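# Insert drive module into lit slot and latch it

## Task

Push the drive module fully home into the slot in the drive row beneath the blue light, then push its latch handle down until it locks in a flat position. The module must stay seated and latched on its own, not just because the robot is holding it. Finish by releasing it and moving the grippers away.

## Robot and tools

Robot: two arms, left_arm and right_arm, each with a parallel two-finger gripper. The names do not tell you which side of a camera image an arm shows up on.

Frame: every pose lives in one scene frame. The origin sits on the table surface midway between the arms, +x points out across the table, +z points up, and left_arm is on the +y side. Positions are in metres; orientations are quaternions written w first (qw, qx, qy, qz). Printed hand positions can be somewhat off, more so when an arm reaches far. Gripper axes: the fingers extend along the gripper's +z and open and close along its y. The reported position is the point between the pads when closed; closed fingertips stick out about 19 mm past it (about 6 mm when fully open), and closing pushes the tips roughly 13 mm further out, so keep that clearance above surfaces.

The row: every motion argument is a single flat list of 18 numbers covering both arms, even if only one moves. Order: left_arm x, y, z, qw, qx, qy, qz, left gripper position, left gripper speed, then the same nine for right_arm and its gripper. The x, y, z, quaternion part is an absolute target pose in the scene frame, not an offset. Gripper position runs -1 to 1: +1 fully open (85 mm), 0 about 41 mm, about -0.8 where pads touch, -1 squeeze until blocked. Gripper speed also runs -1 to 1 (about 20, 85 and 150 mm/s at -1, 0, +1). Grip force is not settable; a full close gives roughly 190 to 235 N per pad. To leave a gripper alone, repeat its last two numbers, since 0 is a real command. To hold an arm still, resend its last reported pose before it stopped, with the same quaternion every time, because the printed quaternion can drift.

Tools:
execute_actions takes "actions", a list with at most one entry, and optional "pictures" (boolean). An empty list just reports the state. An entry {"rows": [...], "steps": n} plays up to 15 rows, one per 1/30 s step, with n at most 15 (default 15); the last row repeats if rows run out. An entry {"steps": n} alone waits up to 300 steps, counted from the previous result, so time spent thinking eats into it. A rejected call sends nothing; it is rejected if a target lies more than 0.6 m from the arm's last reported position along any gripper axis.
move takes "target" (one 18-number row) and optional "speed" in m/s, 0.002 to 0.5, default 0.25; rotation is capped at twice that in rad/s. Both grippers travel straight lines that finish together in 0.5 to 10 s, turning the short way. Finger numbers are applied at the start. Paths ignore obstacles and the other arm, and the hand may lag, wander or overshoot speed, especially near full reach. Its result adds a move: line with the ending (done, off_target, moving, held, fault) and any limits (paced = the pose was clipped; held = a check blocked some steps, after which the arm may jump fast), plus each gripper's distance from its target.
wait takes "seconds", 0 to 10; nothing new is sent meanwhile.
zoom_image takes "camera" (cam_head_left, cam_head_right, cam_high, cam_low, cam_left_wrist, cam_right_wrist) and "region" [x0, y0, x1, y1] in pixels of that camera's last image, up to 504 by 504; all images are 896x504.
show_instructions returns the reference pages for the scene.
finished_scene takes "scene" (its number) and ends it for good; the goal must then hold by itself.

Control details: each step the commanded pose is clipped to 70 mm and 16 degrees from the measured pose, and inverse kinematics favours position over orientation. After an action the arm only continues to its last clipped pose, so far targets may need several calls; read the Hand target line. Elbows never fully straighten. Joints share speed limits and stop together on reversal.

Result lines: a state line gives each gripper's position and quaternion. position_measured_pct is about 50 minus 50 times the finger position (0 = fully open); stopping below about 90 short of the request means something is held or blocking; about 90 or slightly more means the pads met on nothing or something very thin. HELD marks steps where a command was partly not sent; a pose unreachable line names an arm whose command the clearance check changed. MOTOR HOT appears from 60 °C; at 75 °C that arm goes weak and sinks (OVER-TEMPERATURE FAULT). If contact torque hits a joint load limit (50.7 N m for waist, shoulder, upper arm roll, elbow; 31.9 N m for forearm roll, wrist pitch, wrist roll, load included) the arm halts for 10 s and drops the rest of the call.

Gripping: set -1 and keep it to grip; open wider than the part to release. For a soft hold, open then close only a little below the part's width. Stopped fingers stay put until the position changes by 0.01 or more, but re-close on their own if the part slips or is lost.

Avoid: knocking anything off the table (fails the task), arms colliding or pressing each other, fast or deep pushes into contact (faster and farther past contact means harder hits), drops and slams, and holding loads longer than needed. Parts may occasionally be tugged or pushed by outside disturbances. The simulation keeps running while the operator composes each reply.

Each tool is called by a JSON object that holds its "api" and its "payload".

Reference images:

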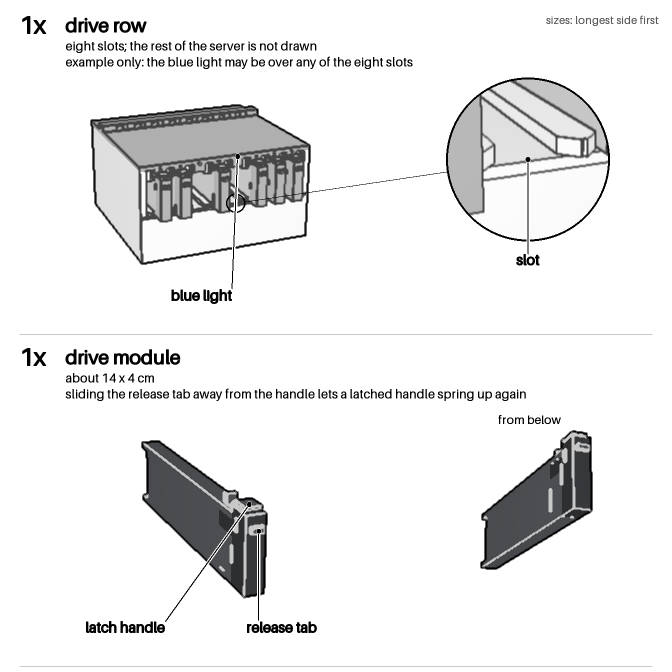

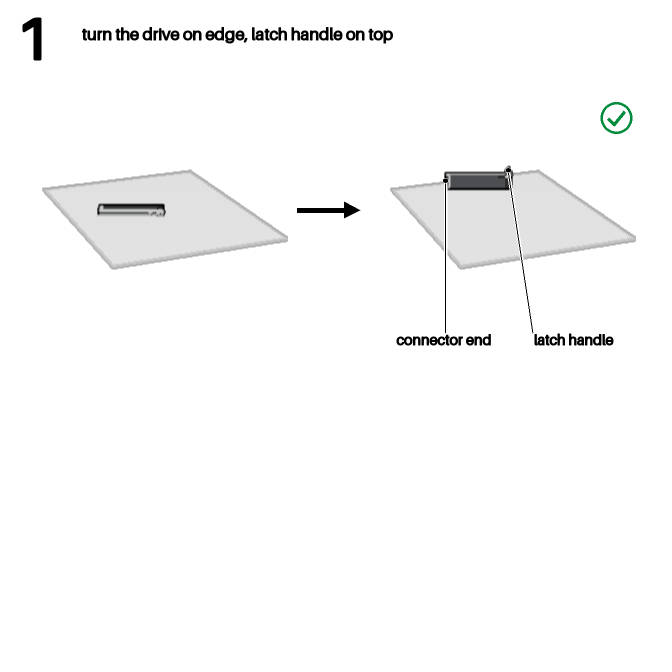

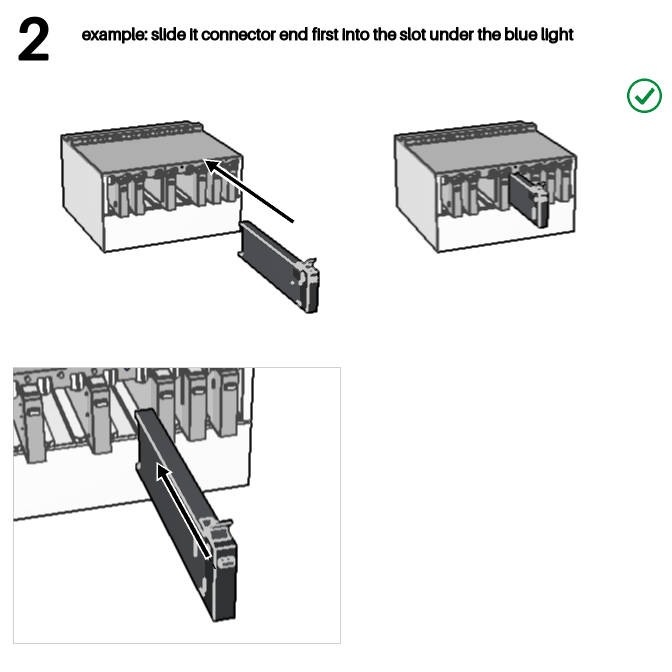

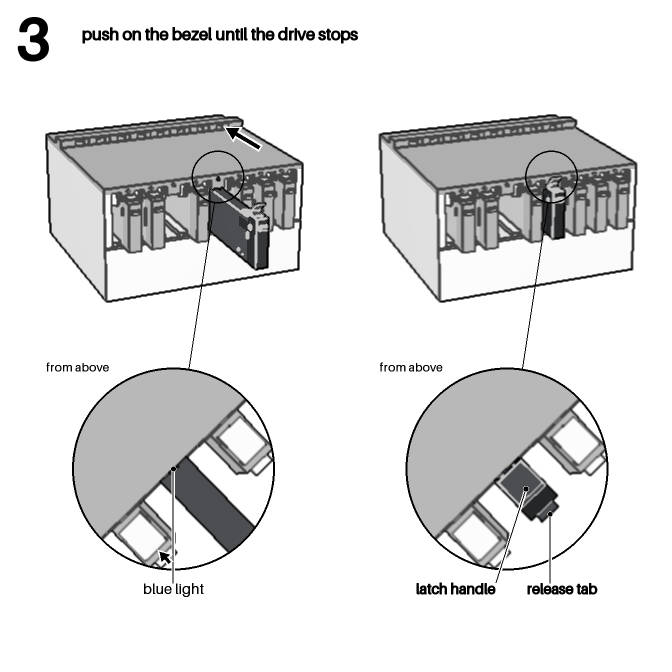

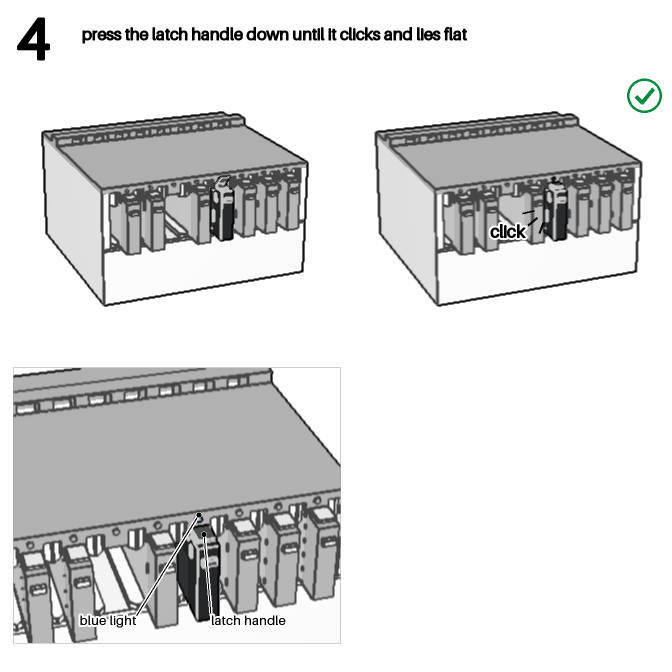

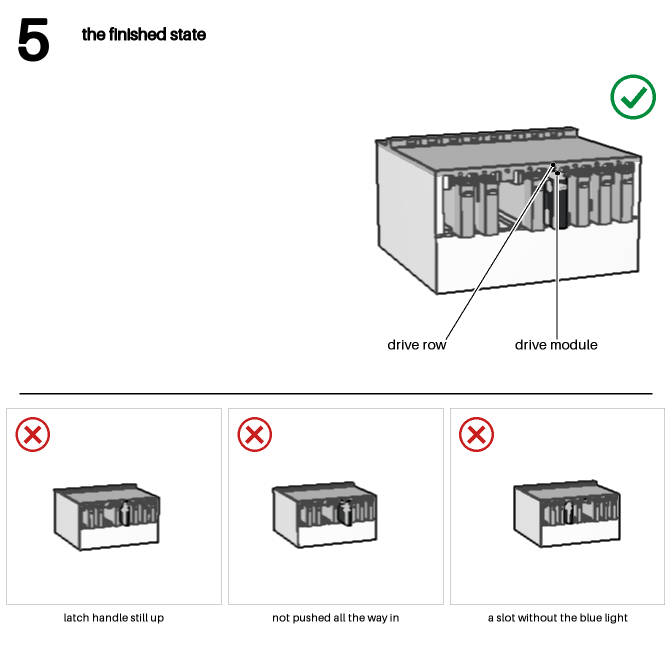

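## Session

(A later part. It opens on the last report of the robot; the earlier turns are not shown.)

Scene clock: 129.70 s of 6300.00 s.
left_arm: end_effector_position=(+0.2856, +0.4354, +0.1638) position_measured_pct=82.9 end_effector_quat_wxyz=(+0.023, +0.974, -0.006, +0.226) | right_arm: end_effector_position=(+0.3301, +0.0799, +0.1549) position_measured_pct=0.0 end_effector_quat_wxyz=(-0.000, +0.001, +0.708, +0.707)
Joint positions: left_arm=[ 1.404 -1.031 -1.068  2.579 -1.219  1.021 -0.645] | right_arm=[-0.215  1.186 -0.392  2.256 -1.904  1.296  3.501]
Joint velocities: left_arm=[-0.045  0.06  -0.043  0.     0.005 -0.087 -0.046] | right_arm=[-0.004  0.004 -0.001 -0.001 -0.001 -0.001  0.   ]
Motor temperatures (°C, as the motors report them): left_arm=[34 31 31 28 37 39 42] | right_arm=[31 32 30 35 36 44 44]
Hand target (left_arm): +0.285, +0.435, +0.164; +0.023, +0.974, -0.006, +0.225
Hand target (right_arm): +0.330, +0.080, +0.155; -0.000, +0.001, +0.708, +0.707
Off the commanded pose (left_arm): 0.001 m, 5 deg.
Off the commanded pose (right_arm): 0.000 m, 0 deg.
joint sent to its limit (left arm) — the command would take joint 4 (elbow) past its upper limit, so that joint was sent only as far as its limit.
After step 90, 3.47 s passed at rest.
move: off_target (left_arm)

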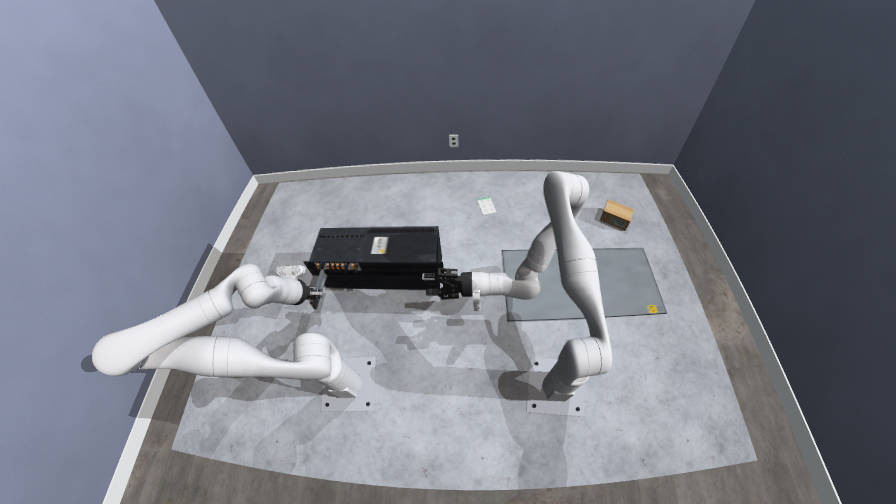

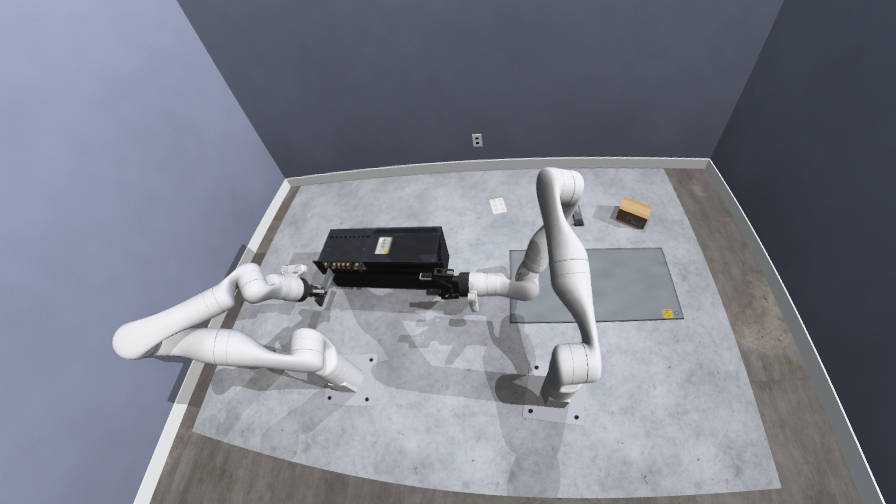

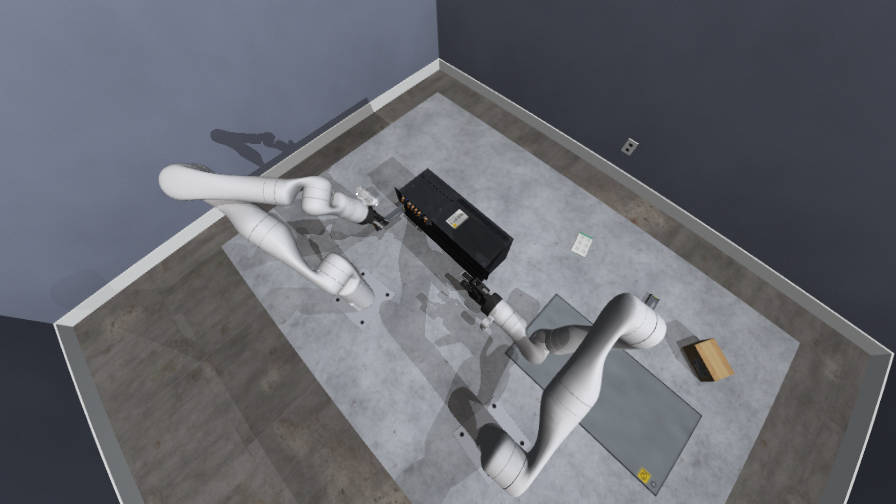

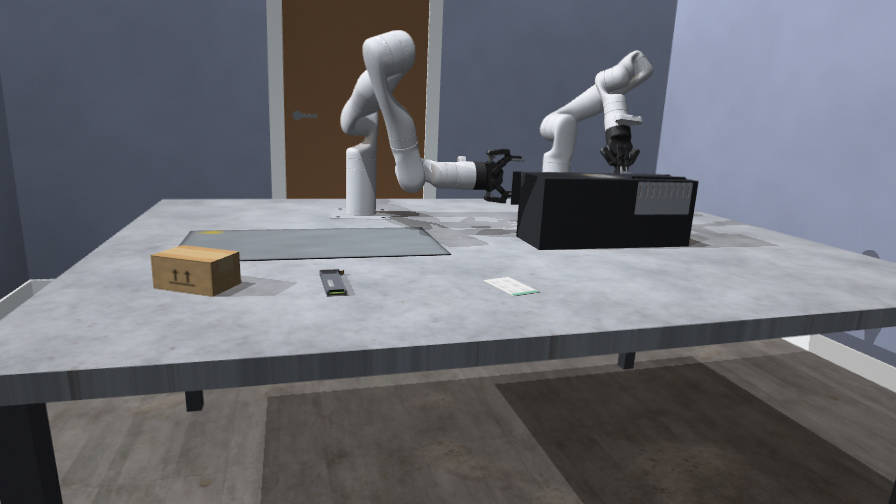

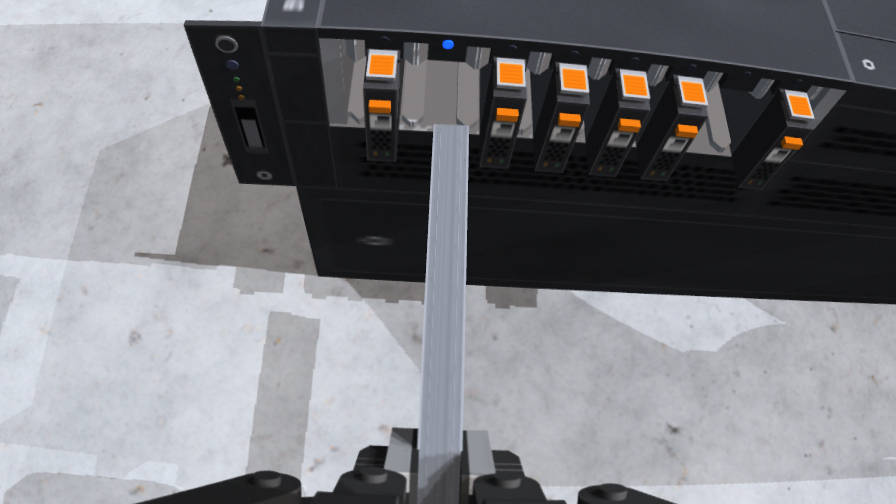

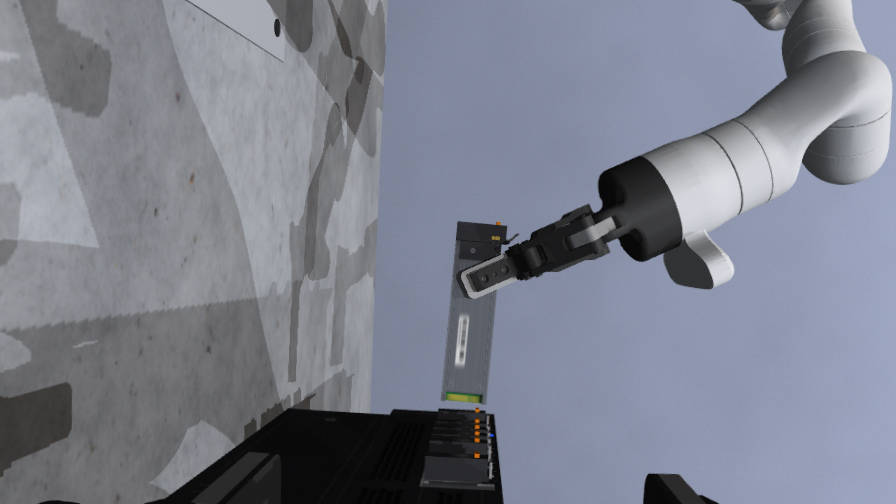

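{"api": "move", "payload": {"target": [0.27,0.3,0.31,0,0.966,0,0.259,-1,-1,0.35,-0.05,0.3,0,0,0.7071,0.7071,0.5,0]}}

{"api": "move", "payload": {"target": [0.287,-0.036,0.31,0,0.966,0,0.259,-1,-1,0.35,-0.05,0.3,0,0,0.7071,0.7071,0.5,0]}}

{"api": "move", "payload": {"target": [0.287,-0.036,0.31,0,0.966,0,0.259,-1,-1,0.35,-0.05,0.3,0,0,0.7071,0.7071,-1,-0.5]}}

Scene clock: 146.23 s of 6300.00 s.
left_arm: end_effector_position=(+0.2700, +0.3005, +0.3106) position_measured_pct=82.9 end_effector_quat_wxyz=(-0.000, +0.966, +0.000, +0.259) | right_arm: end_effector_position=(+0.3500, -0.0500, +0.3002) position_measured_pct=25.0 end_effector_quat_wxyz=(+0.000, -0.000, +0.707, +0.708)
Joint positions: left_arm=[ 1.393 -0.649 -0.354  2.328 -0.696  1.193 -0.406] | right_arm=[ 0.132  0.697 -0.302  2.317 -1.506  1.388  2.983]
Joint velocities: left_arm=[-0.002 -0.001 -0.001 -0.002 -0.     0.003  0.001] | right_arm=[ 0.003 -0.005  0.001 -0.     0.002  0.     0.   ]
Motor temperatures (°C, as the motors report them): left_arm=[34 31 31 28 37 39 42] | right_arm=[31 32 30 35 36 44 44]
Hand target (left_arm): +0.270, +0.301, +0.311; -0.000, +0.966, +0.000, +0.259
Hand target (right_arm): +0.350, -0.050, +0.300; +0.000, -0.001, +0.707, +0.708
Off the commanded pose (left_arm): 0.001 m, 0 deg.
Off the commanded pose (right_arm): 0.000 m, 0 deg.
After step 90, 12.10 s passed at rest.
move: done

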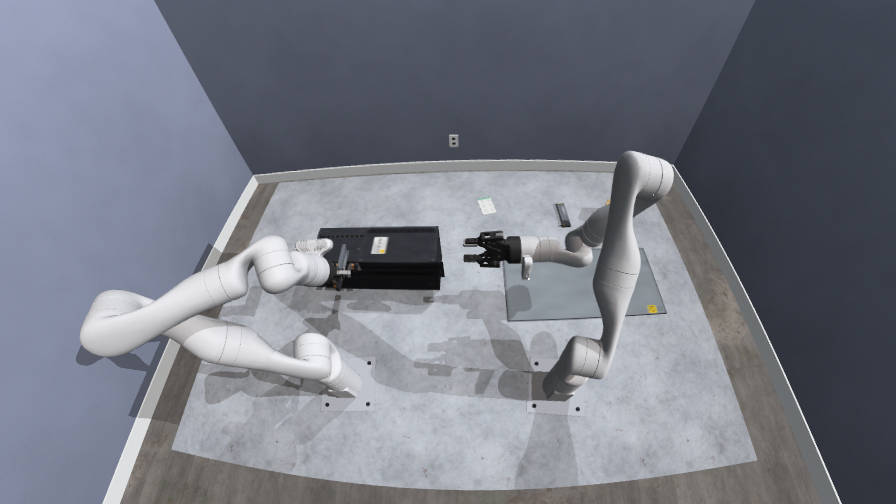

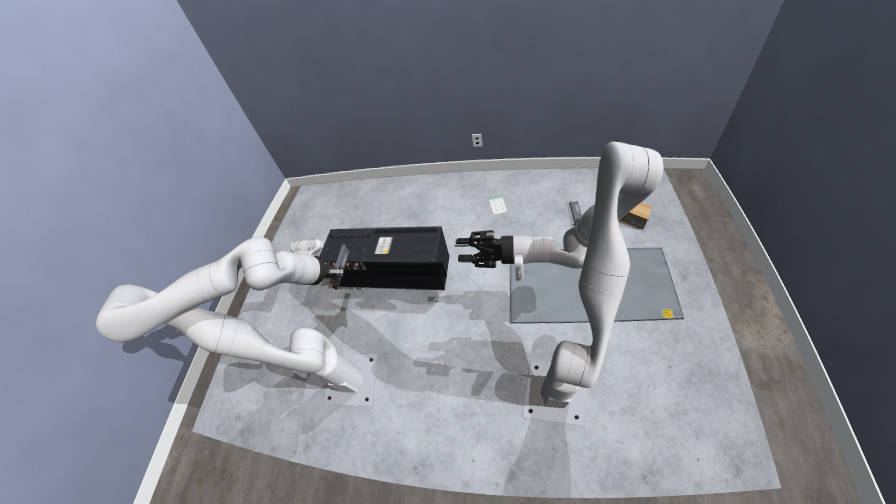

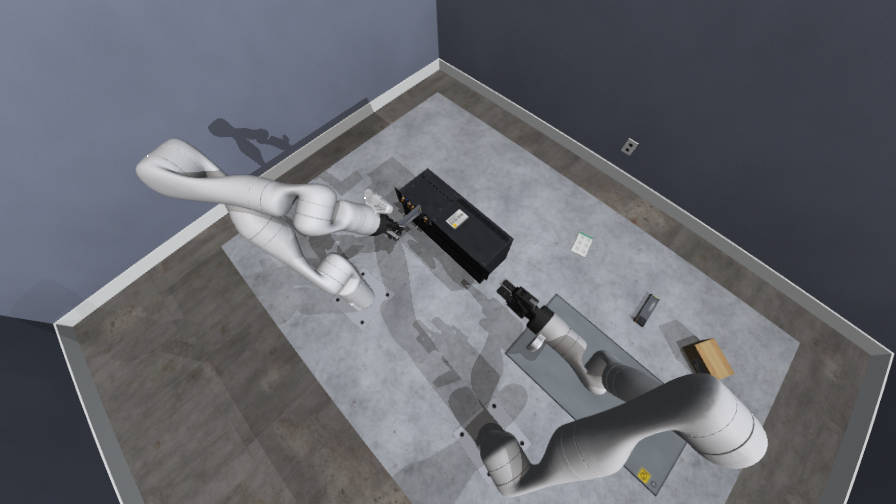

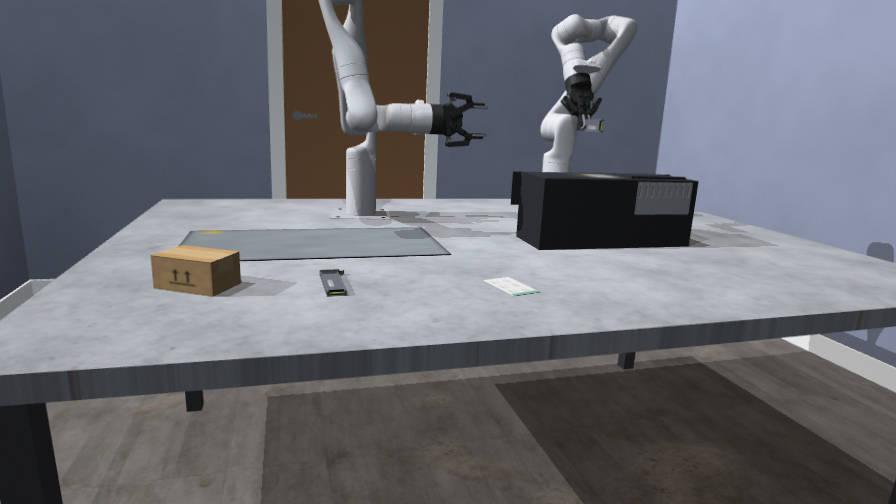

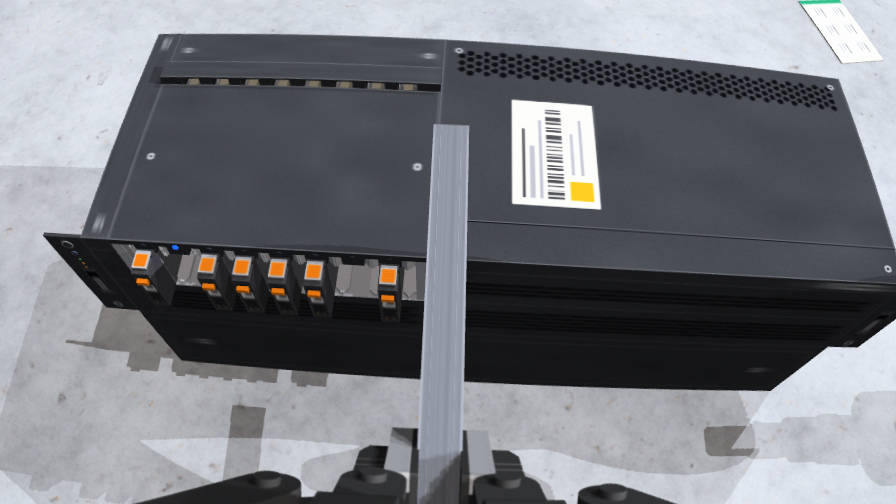

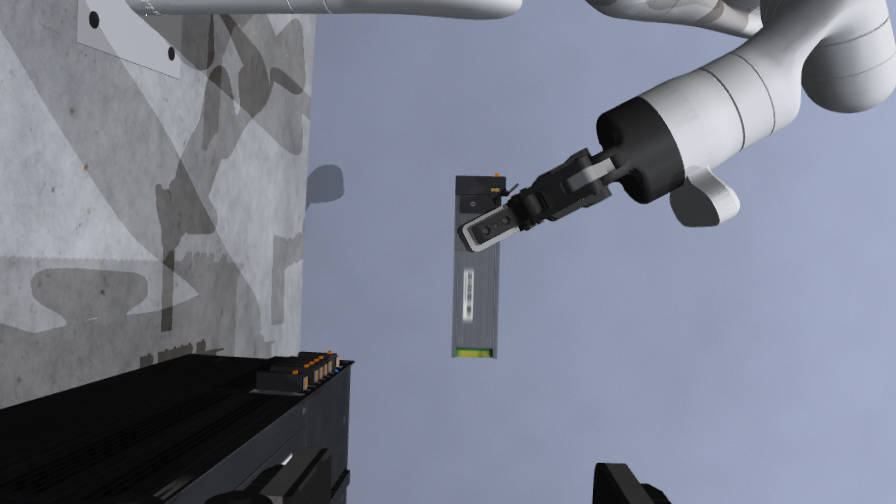

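Scene clock: 148.10 s of 6300.00 s.
left_arm: end_effector_position=(+0.2867, -0.0361, +0.3116) position_measured_pct=82.9 end_effector_quat_wxyz=(+0.001, +0.966, -0.000, +0.259) | right_arm: end_effector_position=(+0.3500, -0.0500, +0.3000) position_measured_pct=25.0 end_effector_quat_wxyz=(-0.000, -0.000, +0.707, +0.707)
Joint positions: left_arm=[ 1.491  0.209 -0.136  1.737 -0.536  1.088 -0.08 ] | right_arm=[ 0.131  0.696 -0.301  2.317 -1.506  1.387  2.982]
Joint velocities: left_arm=[-0.001  0.01   0.    -0.003  0.     0.001 -0.   ] | right_arm=[ 0.001  0.002 -0.    -0.     0.     0.    -0.   ]
Motor temperatures (°C, as the motors report them): left_arm=[34 31 31 28 37 39 42] | right_arm=[31 32 30 35 36 44 44]
Hand target (left_arm): +0.287, -0.036, +0.311; +0.000, +0.966, -0.000, +0.259
Hand target (right_arm): +0.350, -0.050, +0.300; -0.000, -0.000, +0.707, +0.707
Off the commanded pose (left_arm): 0.002 m, 0 deg.
Off the commanded pose (right_arm): 0.000 m, 0 deg.
move: done

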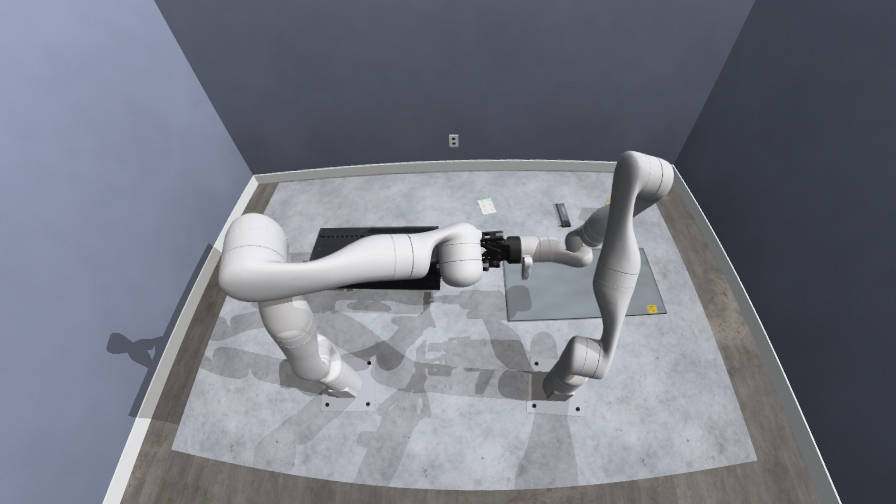

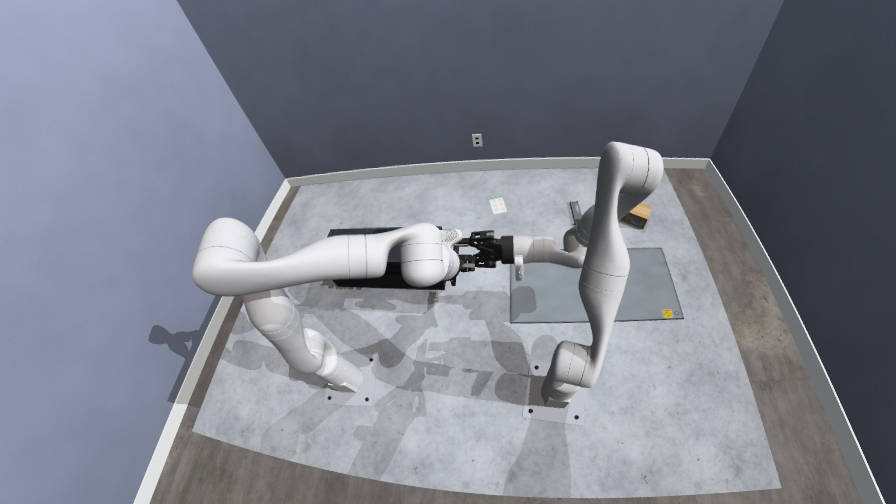

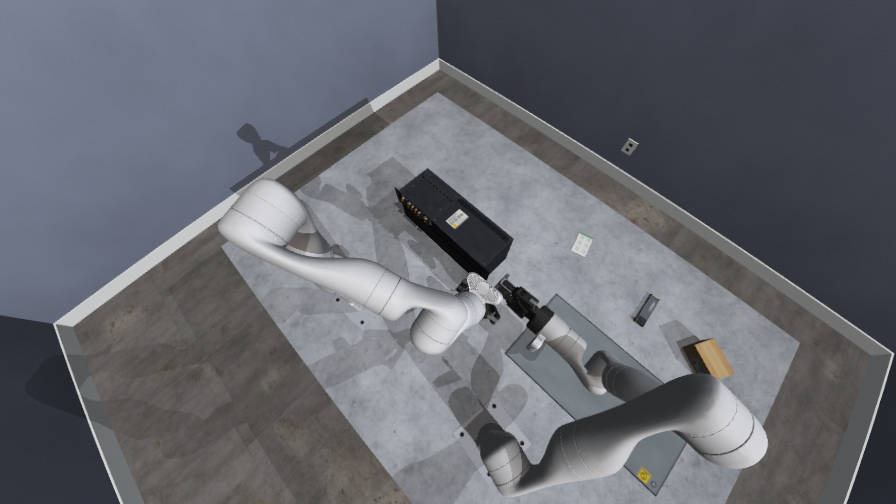

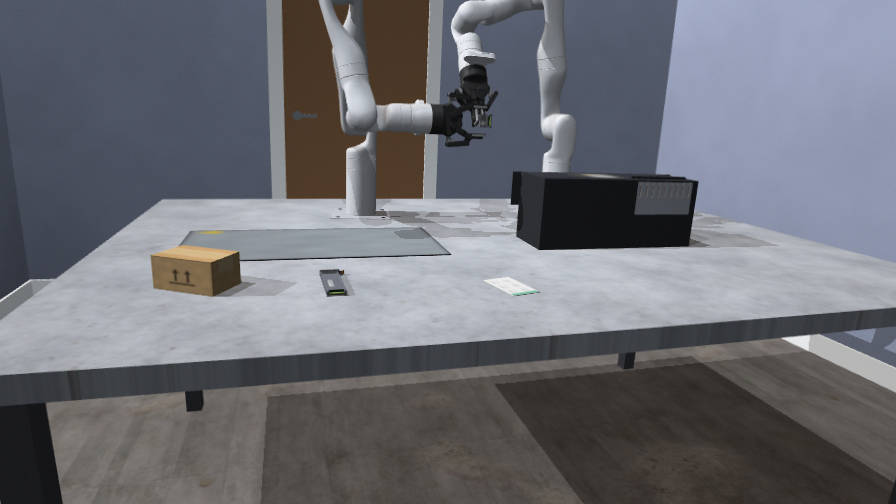

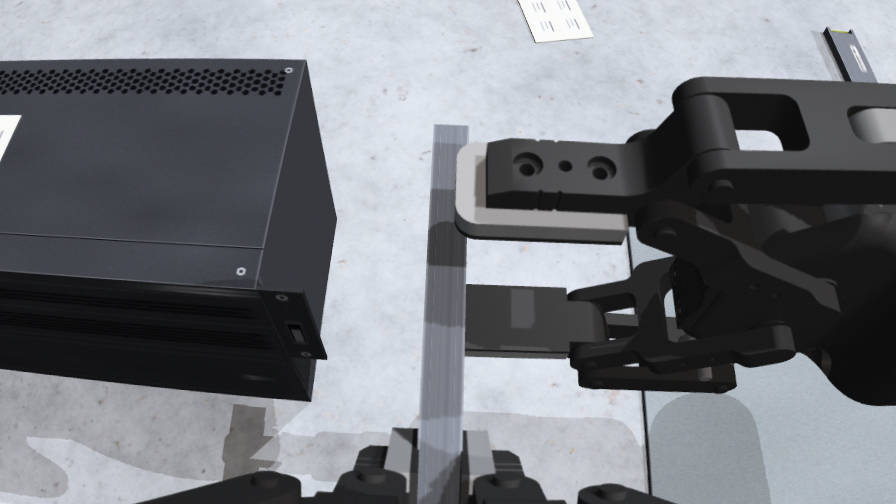

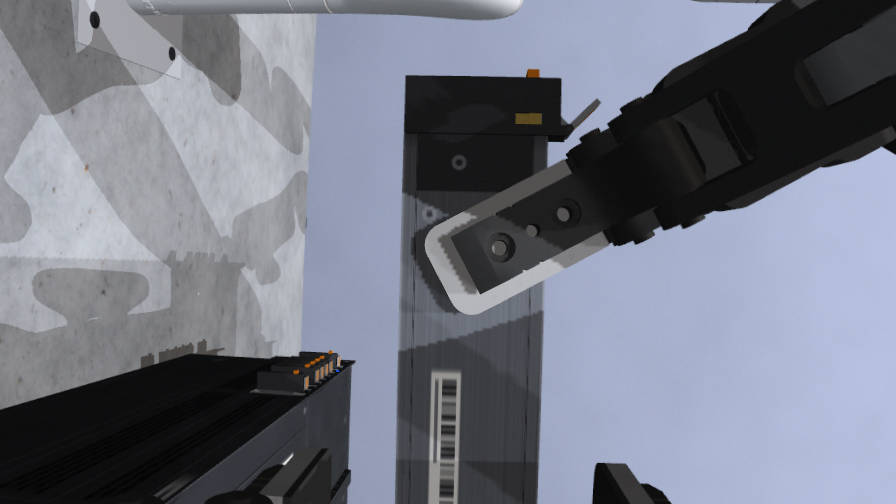

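Scene clock: 149.10 s of 6300.00 s.
left_arm: end_effector_position=(+0.2872, -0.0356, +0.3101) position_measured_pct=82.9 end_effector_quat_wxyz=(-0.000, +0.966, +0.000, +0.259) | right_arm: end_effector_position=(+0.3502, -0.0502, +0.2998) position_measured_pct=60.3 end_effector_quat_wxyz=(+0.000, +0.000, +0.707, +0.707)
Joint positions: left_arm=[ 1.49   0.211 -0.137  1.74  -0.536  1.085 -0.08 ] | right_arm=[ 0.132  0.696 -0.301  2.317 -1.506  1.387  2.982]
Joint velocities: left_arm=[-0.    -0.     0.    -0.003 -0.001 -0.    -0.   ] | right_arm=[-0.001  0.001 -0.     0.     0.     0.    -0.   ]
Motor temperatures (°C, as the motors report them): left_arm=[34 31 31 28 37 39 42] | right_arm=[31 32 30 35 36 44 44]
Hand target (left_arm): +0.287, -0.036, +0.310; -0.000, +0.966, -0.000, +0.259
Hand target (right_arm): +0.350, -0.050, +0.300; +0.000, -0.000, +0.707, +0.707
Off the commanded pose (left_arm): 0.000 m, 0 deg.
Off the commanded pose (right_arm): 0.000 m, 0 deg.
move: done

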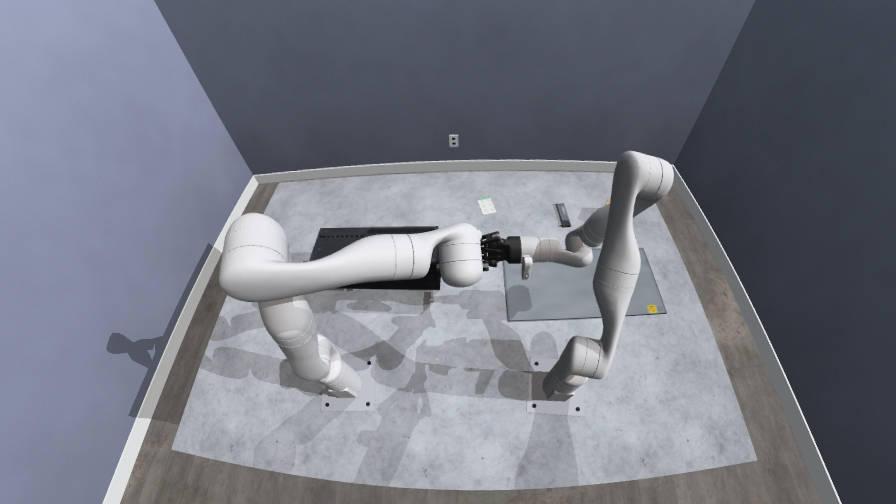

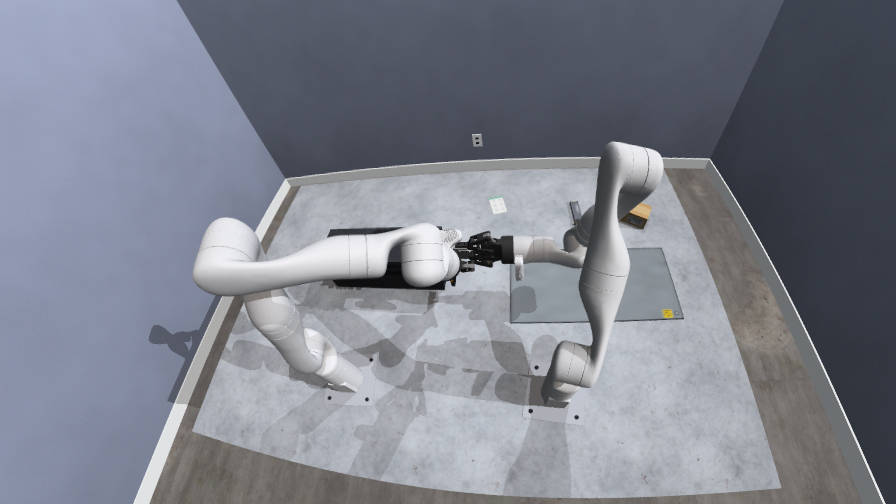

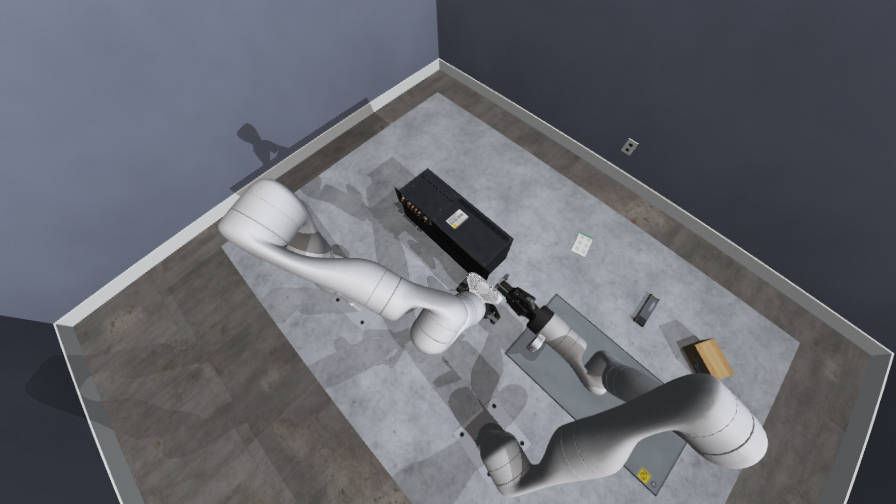

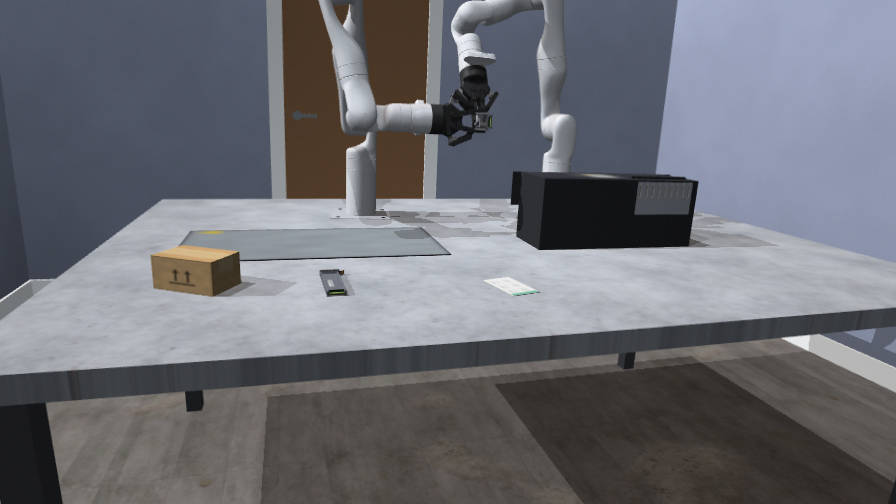

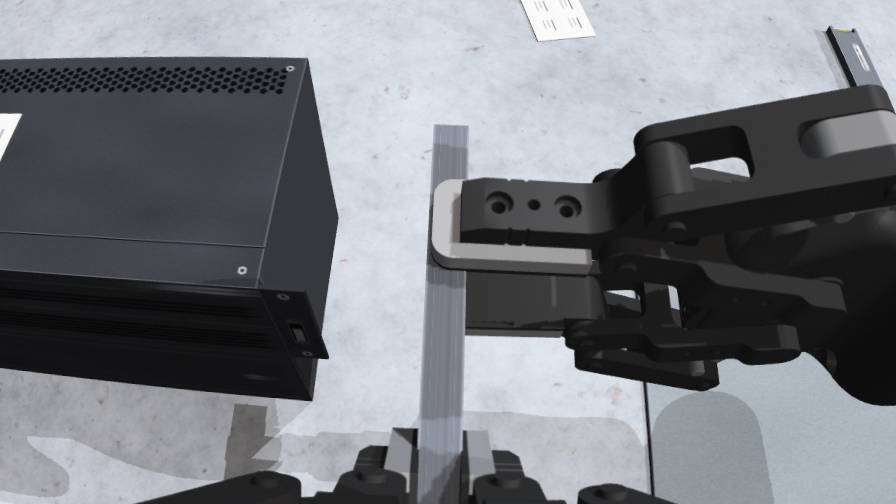

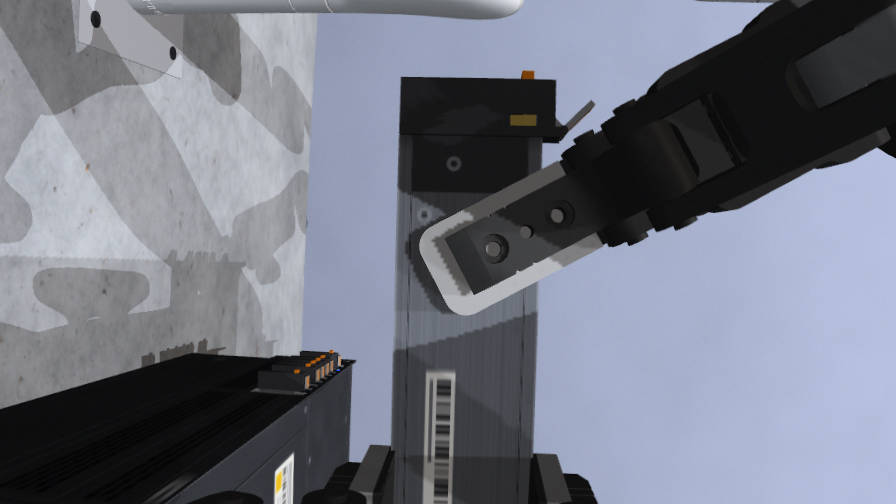

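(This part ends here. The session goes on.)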